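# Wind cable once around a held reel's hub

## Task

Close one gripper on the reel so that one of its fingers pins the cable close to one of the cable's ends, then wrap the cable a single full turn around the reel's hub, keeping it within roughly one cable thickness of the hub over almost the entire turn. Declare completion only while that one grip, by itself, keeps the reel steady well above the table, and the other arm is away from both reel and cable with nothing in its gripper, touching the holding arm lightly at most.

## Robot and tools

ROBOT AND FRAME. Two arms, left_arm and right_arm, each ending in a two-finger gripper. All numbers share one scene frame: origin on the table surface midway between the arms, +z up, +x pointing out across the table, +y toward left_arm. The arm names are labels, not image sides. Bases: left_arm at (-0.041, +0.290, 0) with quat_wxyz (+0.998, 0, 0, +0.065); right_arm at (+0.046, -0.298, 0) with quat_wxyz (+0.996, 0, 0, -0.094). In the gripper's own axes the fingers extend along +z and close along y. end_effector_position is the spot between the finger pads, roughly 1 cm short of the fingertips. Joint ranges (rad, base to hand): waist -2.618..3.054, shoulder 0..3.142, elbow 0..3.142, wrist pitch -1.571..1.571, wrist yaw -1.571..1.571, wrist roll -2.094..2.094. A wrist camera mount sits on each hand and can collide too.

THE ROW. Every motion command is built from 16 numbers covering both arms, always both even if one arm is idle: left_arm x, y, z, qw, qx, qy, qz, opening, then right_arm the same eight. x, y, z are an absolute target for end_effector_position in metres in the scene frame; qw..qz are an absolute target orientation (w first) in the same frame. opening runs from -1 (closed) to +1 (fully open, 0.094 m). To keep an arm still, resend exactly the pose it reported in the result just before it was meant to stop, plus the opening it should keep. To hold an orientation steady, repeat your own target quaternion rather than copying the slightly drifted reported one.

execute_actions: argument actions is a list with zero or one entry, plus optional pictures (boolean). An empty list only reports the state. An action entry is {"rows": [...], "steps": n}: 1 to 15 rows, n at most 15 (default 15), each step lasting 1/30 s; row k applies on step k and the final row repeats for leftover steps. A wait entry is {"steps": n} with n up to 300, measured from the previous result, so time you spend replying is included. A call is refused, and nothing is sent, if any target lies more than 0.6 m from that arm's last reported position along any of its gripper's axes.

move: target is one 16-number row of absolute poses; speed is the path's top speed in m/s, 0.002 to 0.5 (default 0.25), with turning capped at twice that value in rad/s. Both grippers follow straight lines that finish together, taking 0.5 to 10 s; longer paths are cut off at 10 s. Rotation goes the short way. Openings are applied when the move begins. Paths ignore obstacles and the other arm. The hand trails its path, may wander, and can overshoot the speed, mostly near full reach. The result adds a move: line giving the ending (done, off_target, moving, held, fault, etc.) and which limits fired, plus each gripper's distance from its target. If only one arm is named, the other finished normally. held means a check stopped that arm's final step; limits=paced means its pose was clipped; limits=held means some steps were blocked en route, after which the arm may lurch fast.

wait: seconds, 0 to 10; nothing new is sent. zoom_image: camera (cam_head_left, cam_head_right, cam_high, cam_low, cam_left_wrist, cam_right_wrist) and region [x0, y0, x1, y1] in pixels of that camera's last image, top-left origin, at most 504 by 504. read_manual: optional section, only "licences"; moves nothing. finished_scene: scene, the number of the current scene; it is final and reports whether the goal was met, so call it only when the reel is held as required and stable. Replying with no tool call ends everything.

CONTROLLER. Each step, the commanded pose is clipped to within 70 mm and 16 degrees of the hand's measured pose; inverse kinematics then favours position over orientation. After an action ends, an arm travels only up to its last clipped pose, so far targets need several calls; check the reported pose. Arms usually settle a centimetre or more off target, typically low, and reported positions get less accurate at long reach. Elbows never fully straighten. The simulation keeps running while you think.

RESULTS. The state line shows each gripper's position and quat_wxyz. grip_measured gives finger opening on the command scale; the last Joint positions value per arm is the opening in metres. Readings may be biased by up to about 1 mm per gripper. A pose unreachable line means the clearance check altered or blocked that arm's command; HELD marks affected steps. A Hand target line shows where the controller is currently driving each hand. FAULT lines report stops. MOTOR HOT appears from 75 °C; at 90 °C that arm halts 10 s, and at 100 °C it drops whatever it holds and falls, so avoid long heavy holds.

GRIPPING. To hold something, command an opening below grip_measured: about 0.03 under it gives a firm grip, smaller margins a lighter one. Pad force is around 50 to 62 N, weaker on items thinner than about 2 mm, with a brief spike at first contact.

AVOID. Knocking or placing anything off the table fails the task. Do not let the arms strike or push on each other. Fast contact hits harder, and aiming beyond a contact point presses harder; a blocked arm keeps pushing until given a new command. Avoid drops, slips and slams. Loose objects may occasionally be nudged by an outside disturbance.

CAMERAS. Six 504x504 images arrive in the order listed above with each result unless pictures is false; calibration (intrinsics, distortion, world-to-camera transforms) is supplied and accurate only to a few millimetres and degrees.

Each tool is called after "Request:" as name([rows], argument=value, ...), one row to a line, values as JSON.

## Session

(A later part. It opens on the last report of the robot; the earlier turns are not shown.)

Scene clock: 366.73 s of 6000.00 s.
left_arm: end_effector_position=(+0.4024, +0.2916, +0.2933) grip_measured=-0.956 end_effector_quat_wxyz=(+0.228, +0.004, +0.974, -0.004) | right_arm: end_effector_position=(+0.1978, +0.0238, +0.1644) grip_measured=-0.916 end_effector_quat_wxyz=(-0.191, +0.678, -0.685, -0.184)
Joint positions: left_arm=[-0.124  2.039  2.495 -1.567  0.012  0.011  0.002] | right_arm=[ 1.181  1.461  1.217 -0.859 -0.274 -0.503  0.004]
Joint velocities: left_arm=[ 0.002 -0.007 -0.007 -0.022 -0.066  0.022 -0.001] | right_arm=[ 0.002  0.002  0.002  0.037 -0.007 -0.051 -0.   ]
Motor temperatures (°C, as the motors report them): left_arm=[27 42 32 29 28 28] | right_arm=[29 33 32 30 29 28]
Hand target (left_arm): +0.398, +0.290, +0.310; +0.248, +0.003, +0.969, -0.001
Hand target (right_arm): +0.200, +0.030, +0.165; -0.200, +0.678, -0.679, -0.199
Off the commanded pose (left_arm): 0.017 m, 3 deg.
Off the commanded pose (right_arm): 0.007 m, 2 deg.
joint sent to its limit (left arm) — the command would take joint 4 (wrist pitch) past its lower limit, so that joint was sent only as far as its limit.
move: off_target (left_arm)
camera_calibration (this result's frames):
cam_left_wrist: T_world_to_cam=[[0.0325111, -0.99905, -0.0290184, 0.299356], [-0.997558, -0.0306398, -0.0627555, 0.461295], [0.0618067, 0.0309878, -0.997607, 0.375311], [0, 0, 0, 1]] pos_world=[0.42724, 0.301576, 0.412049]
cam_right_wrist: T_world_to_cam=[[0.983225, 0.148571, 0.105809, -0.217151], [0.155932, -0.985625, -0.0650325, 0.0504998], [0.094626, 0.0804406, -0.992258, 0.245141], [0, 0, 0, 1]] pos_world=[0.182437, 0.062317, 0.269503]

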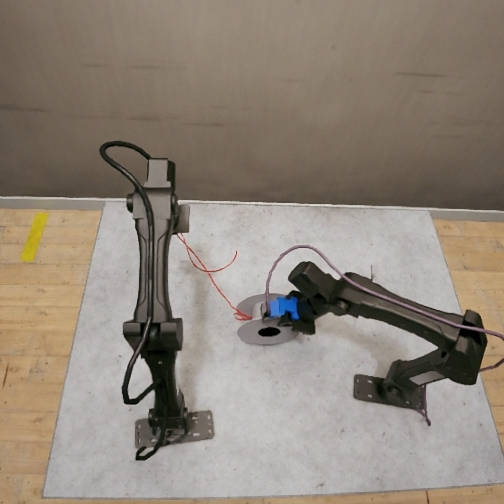

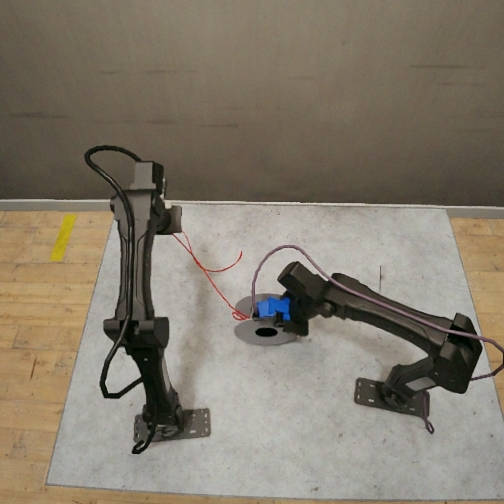

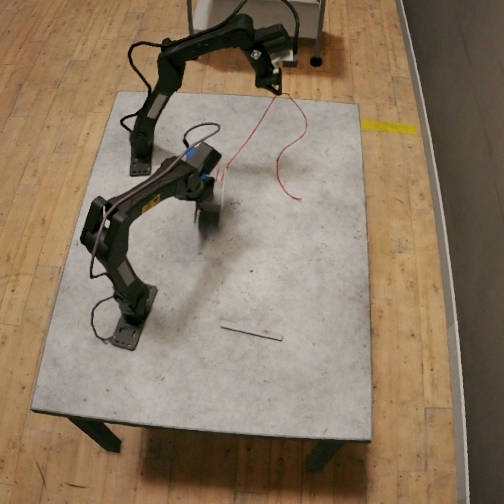

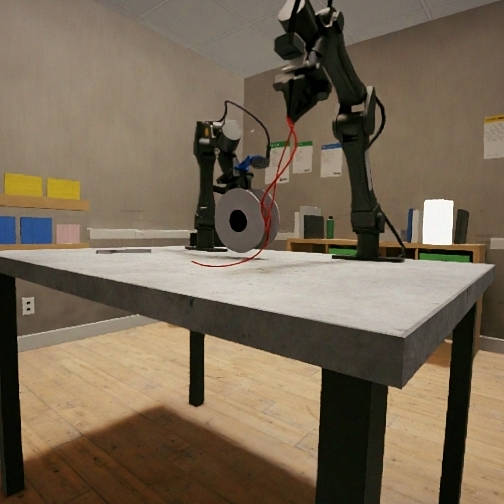

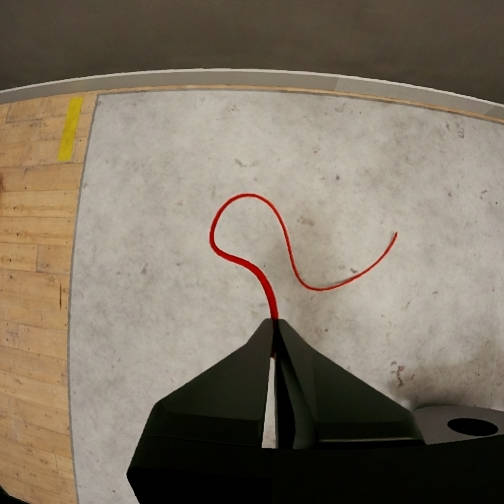

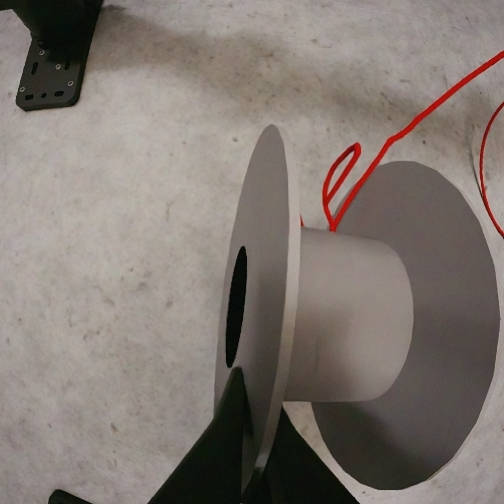

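Request:
move(target=[0.36,0.2,0.33,0.25,0,0.97,0,-0.98,0.2,0.03,0.135,0.2,-0.68,0.68,0.2,-0.96], speed=0.06)

Request:
move(target=[0.36,0.2,0.33,0.25,0,0.97,0,-0.98,0.2,0.025,0.147,0.2,-0.68,0.68,0.2,-0.6])

Request:
move(target=[0.34,0.17,0.32,0.25,0,0.97,0,-0.98,0.2,-0.03,0.24,0.2,-0.68,0.68,0.2,-0.6], speed=0.15)

Request:
move(target=[0.3,0.0,0.3,0.327,0.629,0.67,-0.22,-0.98,0.2,-0.33,0.2,0.15,-0.69,0.69,0.15,-0.6], speed=0.2)

Scene clock: 381.67 s of 6000.00 s.
left_arm: end_effector_position=(+0.3658, +0.1995, +0.3266) grip_measured=-0.956 end_effector_quat_wxyz=(+0.265, +0.003, +0.964, -0.007) | right_arm: end_effector_position=(+0.2000, +0.0296, +0.1436) grip_measured=-0.916 end_effector_quat_wxyz=(-0.207, +0.679, -0.678, -0.191)
Joint positions: left_arm=[-0.405  1.917  2.437 -1.568 -0.125 -0.235  0.002] | right_arm=[ 1.181  1.461  1.118 -0.724 -0.282 -0.506  0.004]
Joint velocities: left_arm=[ 0.007 -0.002  0.032 -0.022  0.095 -0.051 -0.   ] | right_arm=[-0.012  0.012 -0.012  0.022  0.007  0.037  0.   ]
Motor temperatures (°C, as the motors report them): left_arm=[27 40 32 30 28 28] | right_arm=[29 32 31 31 29 28]
Hand target (left_arm): +0.358, +0.201, +0.330; +0.265, +0.001, +0.964, -0.003
Hand target (right_arm): +0.200, +0.030, +0.135; -0.200, +0.678, -0.678, -0.199
Off the commanded pose (left_arm): 0.007 m, 2 deg.
Off the commanded pose (right_arm): 0.009 m, 1 deg.
joint sent to its limit (left arm) — the command would take joint 4 (wrist pitch) past its lower limit, so that joint was sent only as far as its limit.
After step 180, 6.77 s passed at rest.
move: done
camera_calibration (this result's frames):
cam_left_wrist: T_world_to_cam=[[0.0346829, -0.999184, -0.0206948, 0.20605], [-0.989952, -0.0315073, -0.13785, 0.445956], [0.137085, 0.0252679, -0.990237, 0.384866], [0, 0, 0, 1]] pos_world=[0.381569, 0.210208, 0.446847]
cam_right_wrist: T_world_to_cam=[[0.980632, 0.150638, 0.125175, -0.220227], [0.163023, -0.982001, -0.0953769, 0.0573378], [0.108554, 0.113936, -0.98754, 0.219417], [0, 0, 0, 1]] pos_world=[0.182796, 0.064481, 0.249718]

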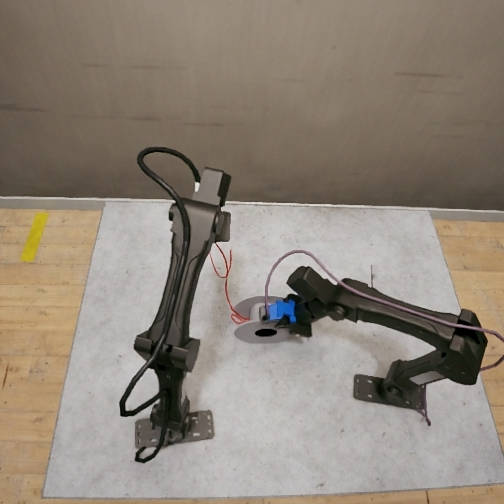

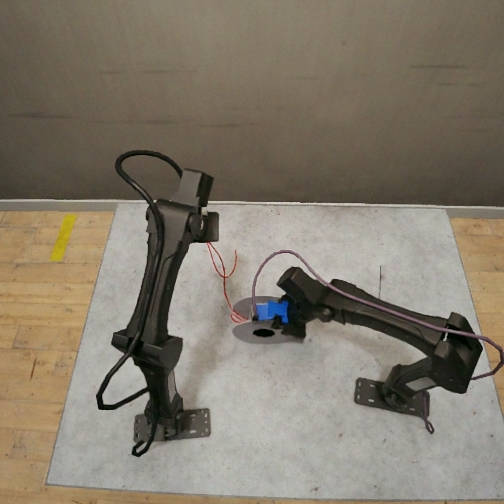

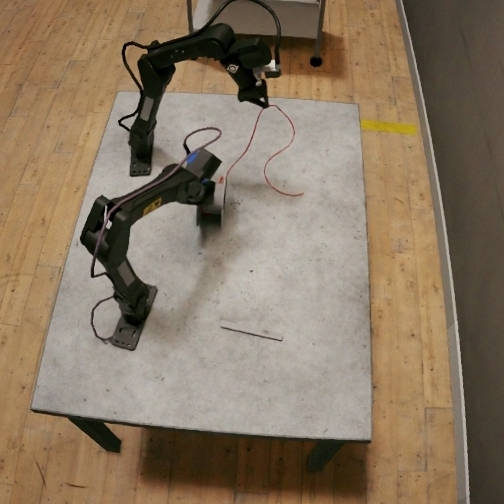

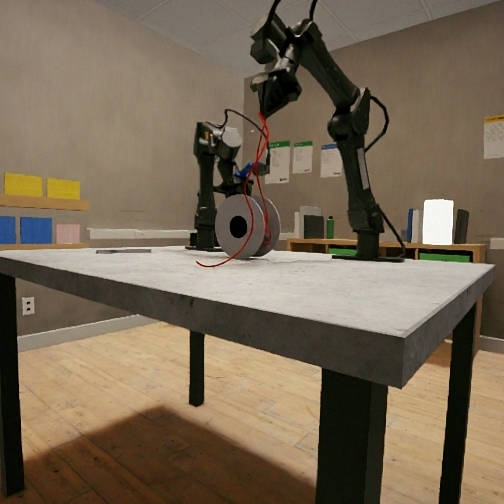

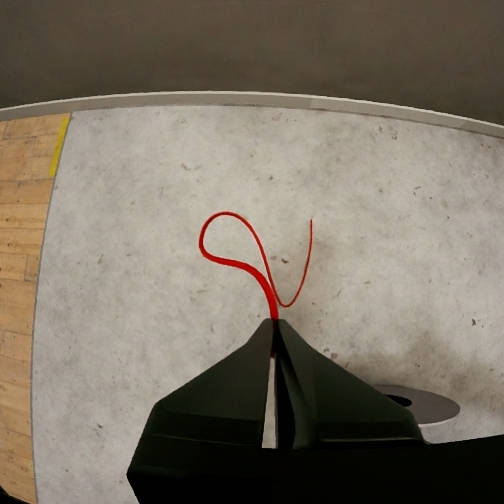

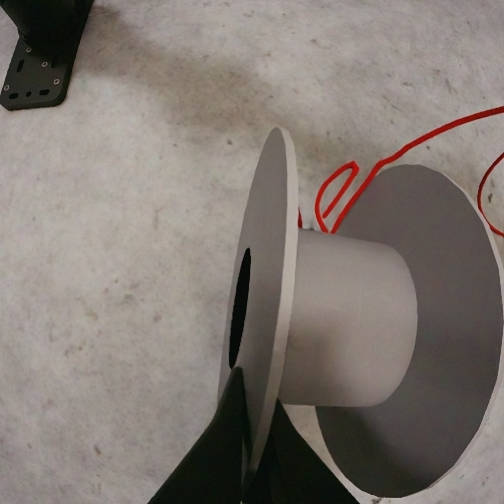

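Scene clock: 382.37 s of 6000.00 s.
left_arm: end_effector_position=(+0.3658, +0.1997, +0.3266) grip_measured=-0.956 end_effector_quat_wxyz=(+0.265, +0.002, +0.964, -0.006) | right_arm: end_effector_position=(+0.2003, +0.0267, +0.1427) grip_measured=-0.603 end_effector_quat_wxyz=(-0.202, +0.679, -0.679, -0.193)
Joint positions: left_arm=[-0.405  1.917  2.437 -1.568 -0.126 -0.238  0.002] | right_arm=[ 1.172  1.461  1.118 -0.736 -0.291 -0.514  0.019]
Joint velocities: left_arm=[ 0.002 -0.002 -0.007  0.051 -0.066 -0.066 -0.   ] | right_arm=[ 0.002  0.012 -0.002 -0.007  0.007 -0.007  0.   ]
Motor temperatures (°C, as the motors report them): left_arm=[27 40 32 30 28 28] | right_arm=[29 32 31 31 29 28]
Hand target (left_arm): +0.360, +0.200, +0.330; +0.266, +0.001, +0.964, -0.004
Hand target (right_arm): +0.200, +0.025, +0.147; -0.200, +0.678, -0.678, -0.199
Off the commanded pose (left_arm): 0.007 m, 2 deg.
Off the commanded pose (right_arm): 0.005 m, 1 deg.
joint sent to its limit (left arm) — the command would take joint 4 (wrist pitch) past its lower limit, so that joint was sent only as far as its limit.
move: done
camera_calibration (this result's frames):
cam_left_wrist: T_world_to_cam=[[0.037552, -0.999089, -0.020277, 0.205042], [-0.989825, -0.0344017, -0.138066, 0.44661], [0.137243, 0.0252554, -0.990215, 0.384815], [0, 0, 0, 1]] pos_world=[0.381553, 0.2105, 0.446869]
cam_right_wrist: T_world_to_cam=[[0.981392, 0.153182, 0.115777, -0.218848], [0.164083, -0.98221, -0.0913238, 0.0535825], [0.0997278, 0.108621, -0.989068, 0.220896], [0, 0, 0, 1]] pos_world=[0.183955, 0.0621587, 0.248713]

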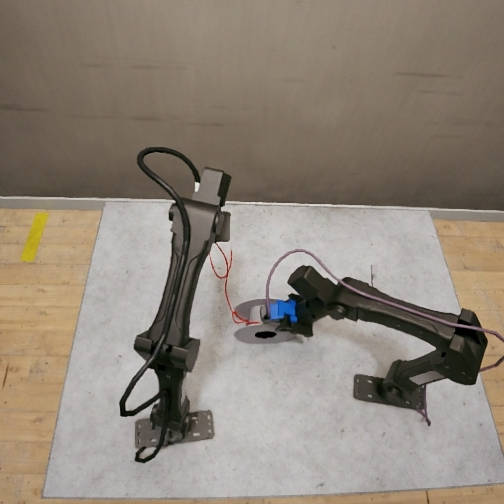

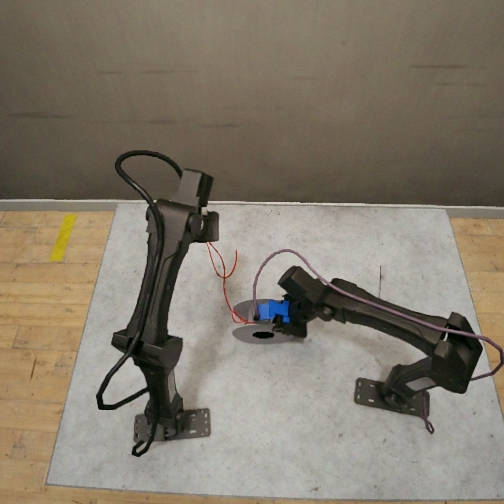

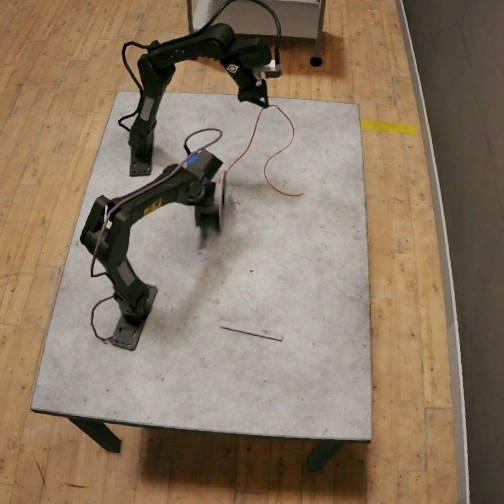

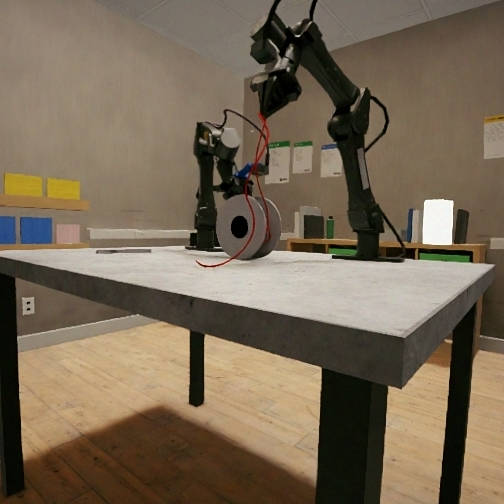

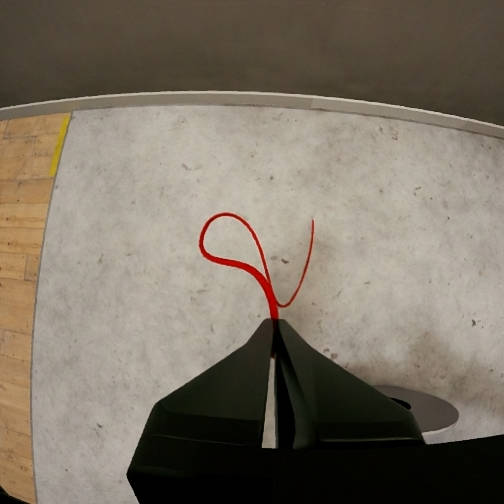

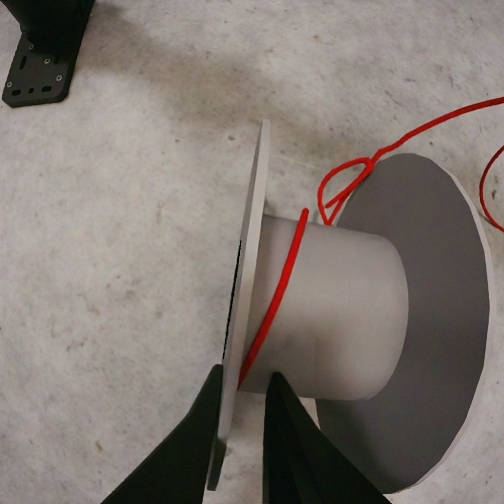

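Scene clock: 383.80 s of 6000.00 s.
left_arm: end_effector_position=(+0.3469, +0.1690, +0.3166) grip_measured=-0.956 end_effector_quat_wxyz=(+0.250, +0.000, +0.968, -0.003) | right_arm: end_effector_position=(+0.2014, -0.0299, +0.2289) grip_measured=-0.603 end_effector_quat_wxyz=(-0.193, +0.680, -0.682, -0.188)
Joint positions: left_arm=[-0.512  1.884  2.358 -1.568 -0.175 -0.339  0.002] | right_arm=[ 1.037  1.348  1.385 -1.177 -0.345 -0.643  0.019]
Joint velocities: left_arm=[ 0.002 -0.002  0.017 -0.007  0.022  0.022 -0.001] | right_arm=[-0.007 -0.007 -0.002 -0.095  0.051 -0.022  0.   ]
Motor temperatures (°C, as the motors report them): left_arm=[27 40 32 30 28 28] | right_arm=[29 32 32 31 29 28]
Hand target (left_arm): +0.340, +0.170, +0.320; +0.251, -0.000, +0.968, -0.000
Hand target (right_arm): +0.199, -0.032, +0.239; -0.200, +0.679, -0.678, -0.197
Off the commanded pose (left_arm): 0.008 m, 0 deg.
Off the commanded pose (right_arm): 0.011 m, 2 deg.
joint sent to its limit (left arm) — the command would take joint 4 (wrist pitch) past its lower limit, so that joint was sent only as far as its limit.
move: off_target (right_arm)
camera_calibration (this result's frames):
cam_left_wrist: T_world_to_cam=[[0.0411408, -0.998802, -0.0264905, 0.175503], [-0.993427, -0.0380562, -0.107954, 0.417786], [0.106817, 0.0307577, -0.993803, 0.389045], [0, 0, 0, 1]] pos_world=[0.366263, 0.179226, 0.436385]
cam_right_wrist: T_world_to_cam=[[0.982462, 0.153631, 0.105667, -0.219149], [0.161756, -0.984117, -0.0731401, 0.00192768], [0.0927516, 0.0889497, -0.991708, 0.313635], [0, 0, 0, 1]] pos_world=[0.185904, 0.00766745, 0.334332]

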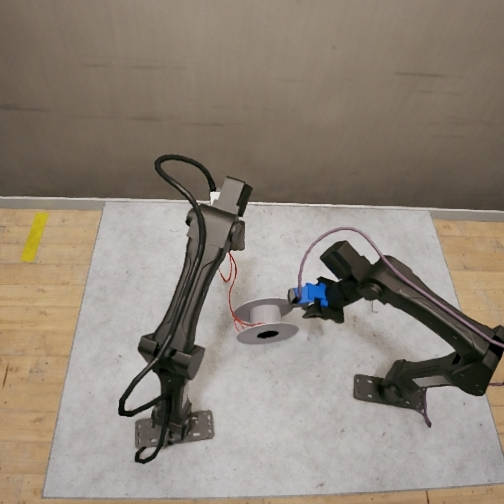

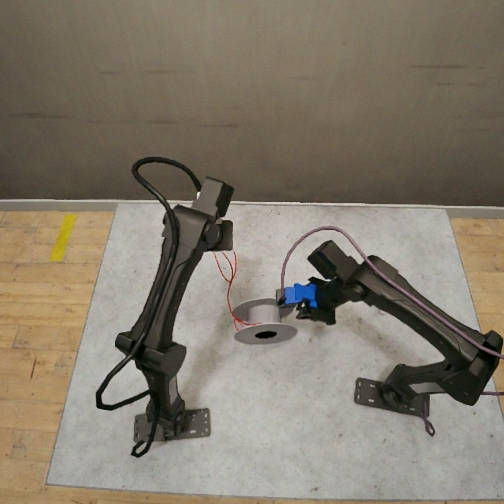

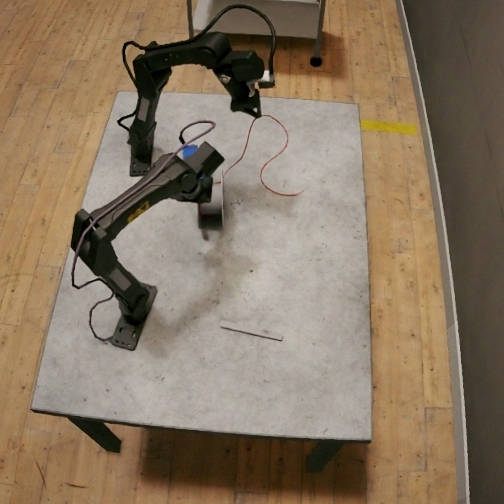

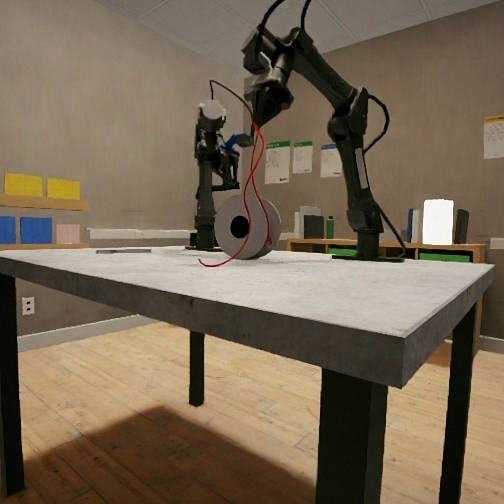

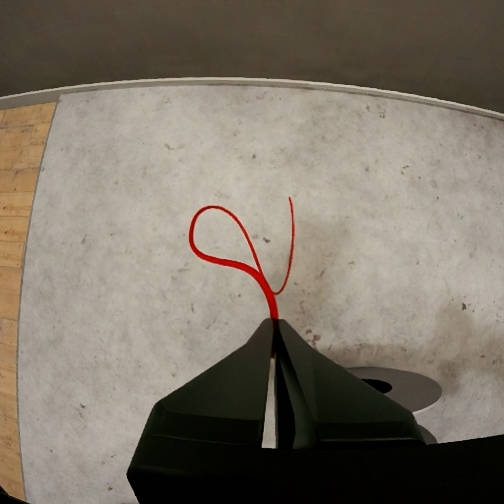

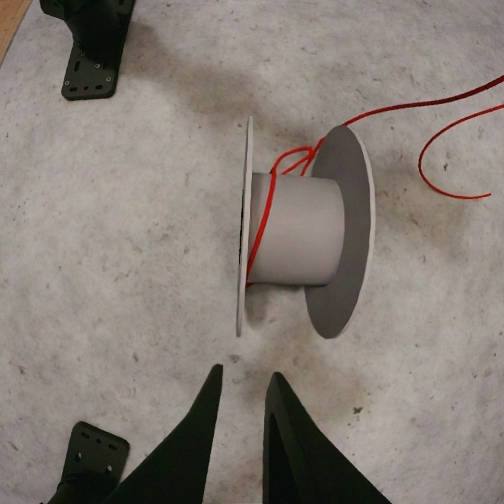

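Scene clock: 388.17 s of 6000.00 s.
left_arm: end_effector_position=(+0.2998, +0.0070, +0.2958) grip_measured=-0.956 end_effector_quat_wxyz=(+0.324, +0.624, +0.679, -0.213) | right_arm: end_effector_position=(+0.2045, -0.3325, +0.2002) grip_measured=-0.603 end_effector_quat_wxyz=(-0.158, +0.681, -0.713, +0.050)
Joint positions: left_arm=[-0.608  1.793  1.972 -1.154  0.565  0.83   0.002] | right_arm=[-0.335  0.994  1.152 -1.539 -0.275 -2.023  0.019]
Joint velocities: left_arm=[-0.007 -0.002 -0.007 -0.066 -0.007 -0.022 -0.002] | right_arm=[-0.007 -0.002 -0.007  0.007 -0.037 -0.081  0.   ]
Motor temperatures (°C, as the motors report them): left_arm=[27 39 32 30 28 28] | right_arm=[29 32 31 30 29 28]
Hand target (left_arm): +0.296, +0.001, +0.301; +0.325, +0.630, +0.670, -0.220
Hand target (right_arm): +0.201, -0.332, +0.196; -0.151, +0.681, -0.716, +0.032
Off the commanded pose (left_arm): 0.008 m, 1 deg.
Off the commanded pose (right_arm): 0.005 m, 23 deg; orientation clipped at the last step of the last action.
joint sent to its limit (right arm) — the command would take joint 4 (wrist pitch) past its lower limit, so that joint was sent only as far as its limit.
move: off_target (right_arm); limits=paced
camera_calibration (this result's frames):
cam_left_wrist: T_world_to_cam=[[-0.974247, -0.181107, -0.134326, 0.345726], [-0.117317, 0.915872, -0.383947, 0.174855], [0.192561, -0.358301, -0.913532, 0.331671], [0, 0, 0, 1]] pos_world=[0.293469, 0.0213066, 0.416567]
cam_right_wrist: T_world_to_cam=[[0.941842, 0.119398, 0.314129, -0.217487], [0.00898061, -0.943364, 0.331639, -0.334687], [0.335935, -0.309531, -0.889572, 0.10915], [0, 0, 0, 1]] pos_world=[0.171177, -0.255979, 0.276411]

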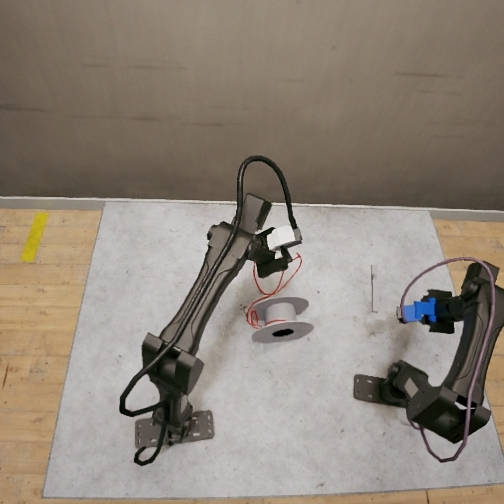

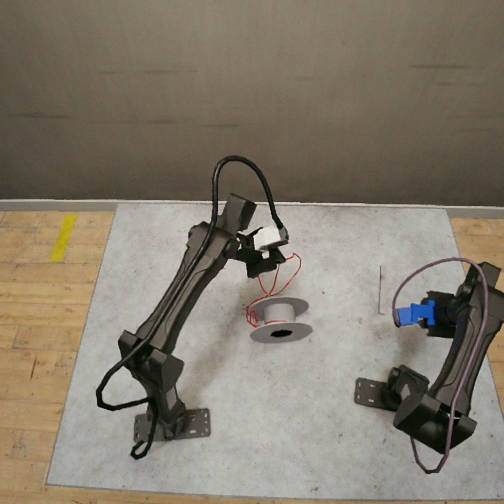

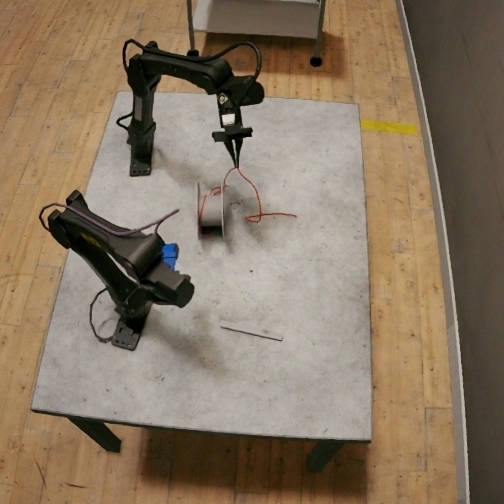

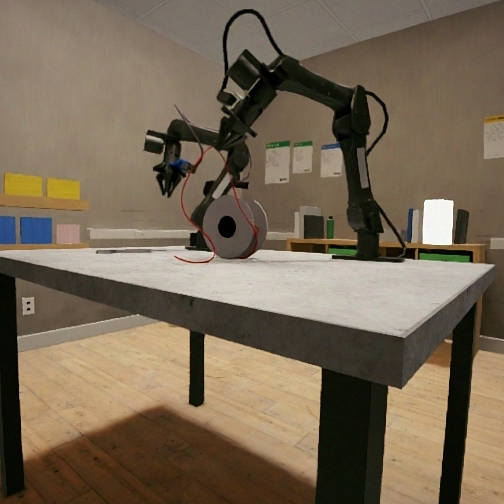

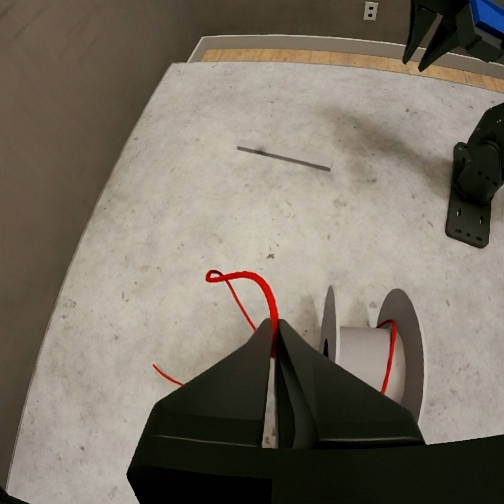

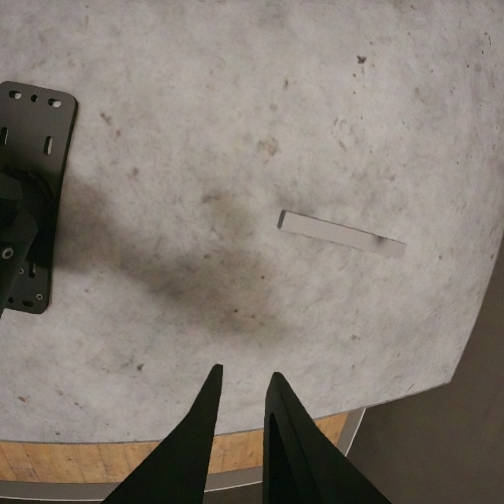

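Reel rolled to y≈0. Bring the strand above the gap, then over.

Request:
move(target=[0.225,0.03,0.33,0.327,0.629,0.67,-0.22,-0.98,0.2,-0.36,0.2,0.158,-0.681,0.713,-0.05,-0.6], speed=0.1)

Request:
move(target=[0.235,-0.12,0.24,0.4,0.58,0.58,-0.4,-0.98,0.2,-0.38,0.2,0.158,-0.681,0.713,-0.05,-0.6], speed=0.1)

Scene clock: 392.17 s of 6000.00 s.
left_arm: end_effector_position=(+0.2359, +0.0302, +0.3328) grip_measured=-0.956 end_effector_quat_wxyz=(+0.337, +0.628, +0.668, -0.213) | right_arm: end_effector_position=(+0.1986, -0.3557, +0.1951) grip_measured=-0.603 end_effector_quat_wxyz=(-0.135, +0.670, -0.728, +0.055)
Joint positions: left_arm=[-0.634  1.569  1.864 -1.232  0.561  0.817  0.002] | right_arm=[-0.448  1.022  1.152 -1.538 -0.245 -2.104  0.019]
Joint velocities: left_arm=[-0.007  0.007  0.002 -0.066 -0.051  0.007 -0.   ] | right_arm=[ 0.002  0.002 -0.007 -0.037  0.051 -0.022 -0.   ]
Motor temperatures (°C, as the motors report them): left_arm=[27 39 33 30 28 28] | right_arm=[29 32 31 30 29 28]
Hand target (left_arm): +0.226, +0.031, +0.331; +0.327, +0.629, +0.670, -0.220
Hand target (right_arm): +0.200, -0.360, +0.200; -0.134, +0.668, -0.730, +0.058
Off the commanded pose (left_arm): 0.011 m, 1 deg.
Off the commanded pose (right_arm): 0.007 m, 3 deg.
joint sent to its limit (right arm) — the command would take joint 6 (wrist roll) past its lower limit, so that joint was sent only as far as its limit.
move: off_target (left_arm, right_arm)
camera_calibration (this result's frames):
cam_left_wrist: T_world_to_cam=[[-0.973047, -0.169469, -0.156394, 0.299319], [-0.0937907, 0.910397, -0.402965, 0.161254], [0.210671, -0.377436, -0.901754, 0.378475], [0, 0, 0, 1]] pos_world=[0.226642, 0.0467701, 0.453083]
cam_right_wrist: T_world_to_cam=[[0.954806, 0.0911369, 0.282912, -0.214071], [-0.0184776, -0.93179, 0.362527, -0.351293], [0.296654, -0.35137, -0.887995, 0.0920163], [0, 0, 0, 1]] pos_world=[0.170608, -0.27549, 0.269627]

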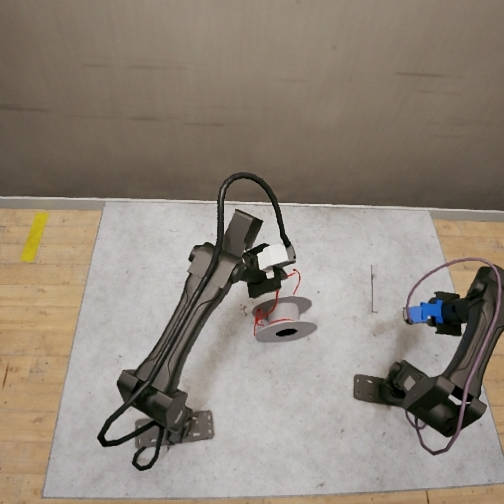

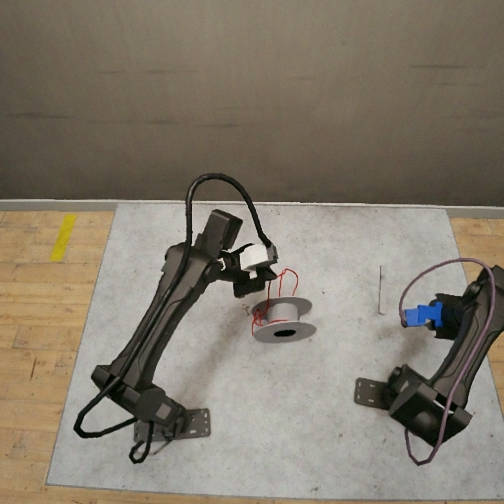

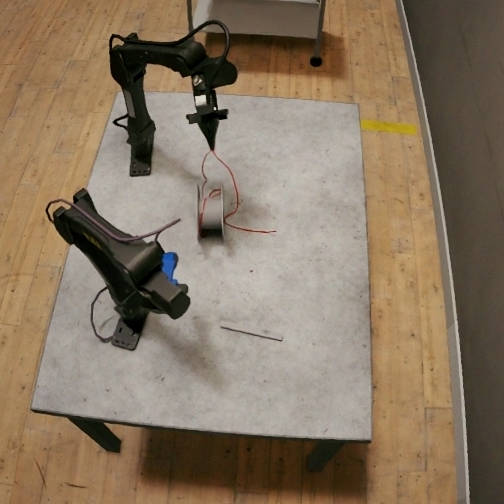

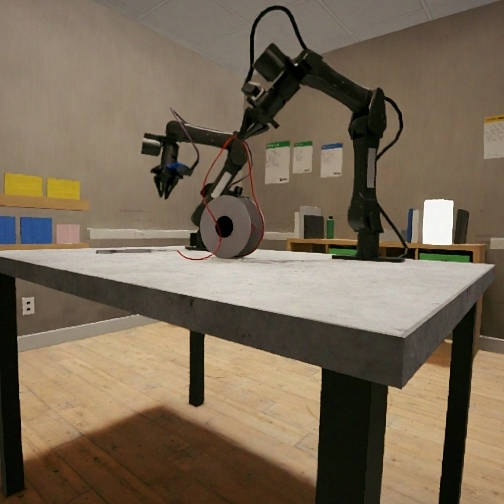

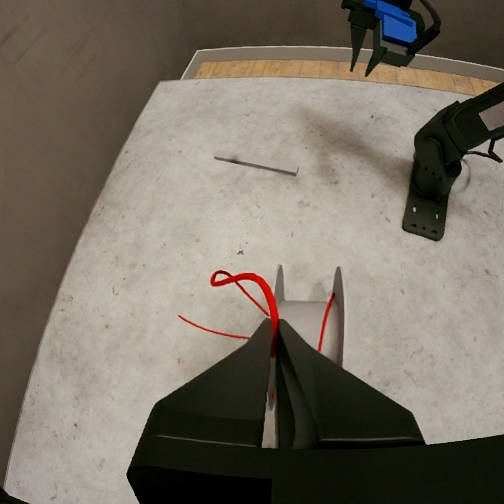

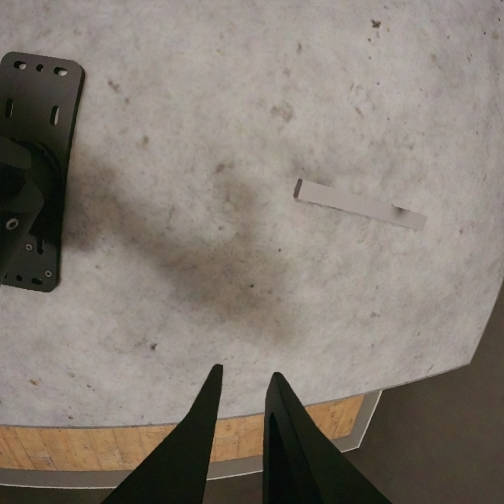

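Scene clock: 395.03 s of 6000.00 s.
left_arm: end_effector_position=(+0.2380, -0.1169, +0.2452) grip_measured=-0.956 end_effector_quat_wxyz=(+0.408, +0.583, +0.583, -0.393) | right_arm: end_effector_position=(+0.1984, -0.3750, +0.1964) grip_measured=-0.603 end_effector_quat_wxyz=(-0.112, +0.653, -0.747, +0.061)
Joint positions: left_arm=[-0.851  1.704  1.32  -0.135  0.76   0.393  0.002] | right_arm=[-0.495  1.062  1.182 -1.531 -0.2   -2.105  0.019]
Joint velocities: left_arm=[-0.007 -0.002  0.012  0.037  0.022  0.051  0.   ] | right_arm=[-0.002 -0.017  0.002  0.095  0.051 -0.037  0.   ]
Motor temperatures (°C, as the motors report them): left_arm=[27 38 32 31 28 28] | right_arm=[29 32 32 30 29 28]
Hand target (left_arm): +0.232, -0.120, +0.239; +0.399, +0.584, +0.582, -0.401
Hand target (right_arm): +0.200, -0.379, +0.200; +0.111, -0.651, +0.748, -0.064
Off the commanded pose (left_arm): 0.007 m, 1 deg.
Off the commanded pose (right_arm): 0.006 m, 7 deg.
joint sent to its limit (right arm) — the command would take joint 6 (wrist roll) past its lower limit, so that joint was sent only as far as its limit.
move: off_target (right_arm)
camera_calibration (this result's frames):
cam_left_wrist: T_world_to_cam=[[-0.997641, -0.0671729, -0.0141741, 0.245656], [-0.0363132, 0.691544, -0.721421, 0.298946], [0.058262, -0.719204, -0.692351, 0.188442], [0, 0, 0, 1]] pos_world=[0.244953, -0.0547048, 0.349616]
cam_right_wrist: T_world_to_cam=[[0.966128, 0.0486228, 0.253442, -0.224911], [-0.0574744, -0.916882, 0.394998, -0.362787], [0.251582, -0.396185, -0.883031, 0.077651], [0, 0, 0, 1]] pos_world=[0.176906, -0.290933, 0.26887]

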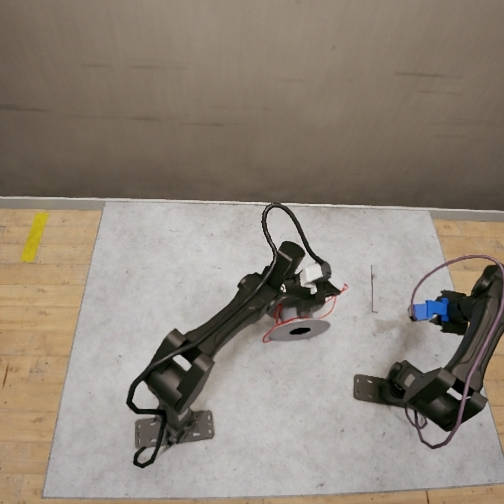

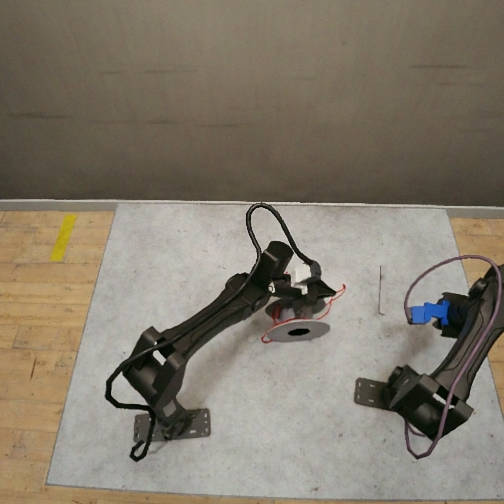

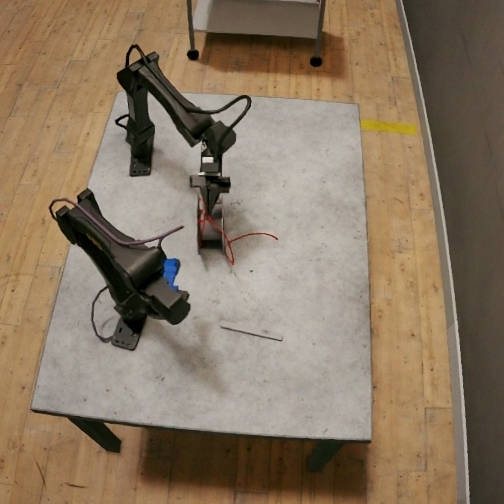

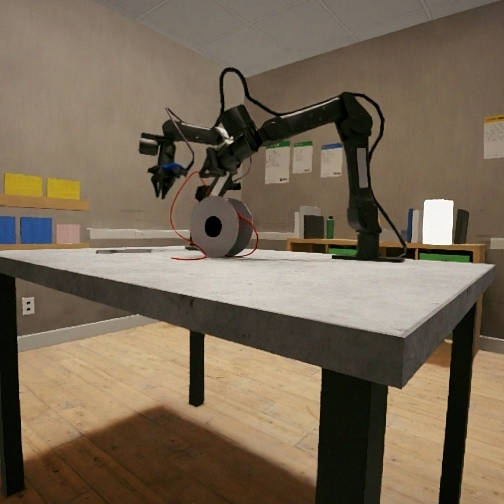

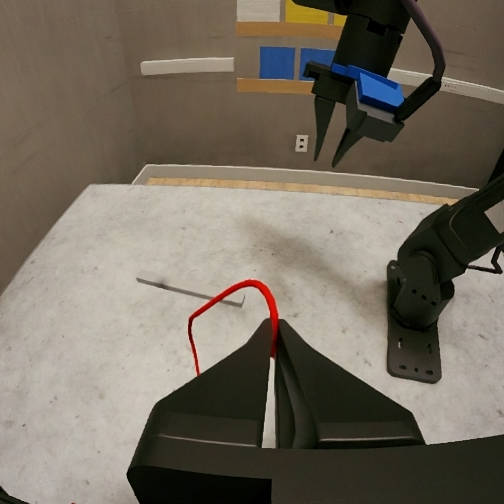

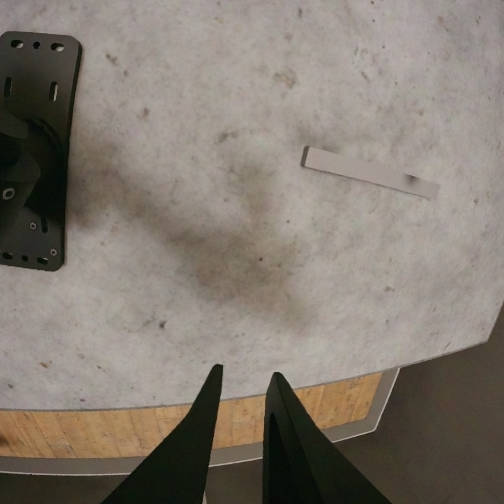

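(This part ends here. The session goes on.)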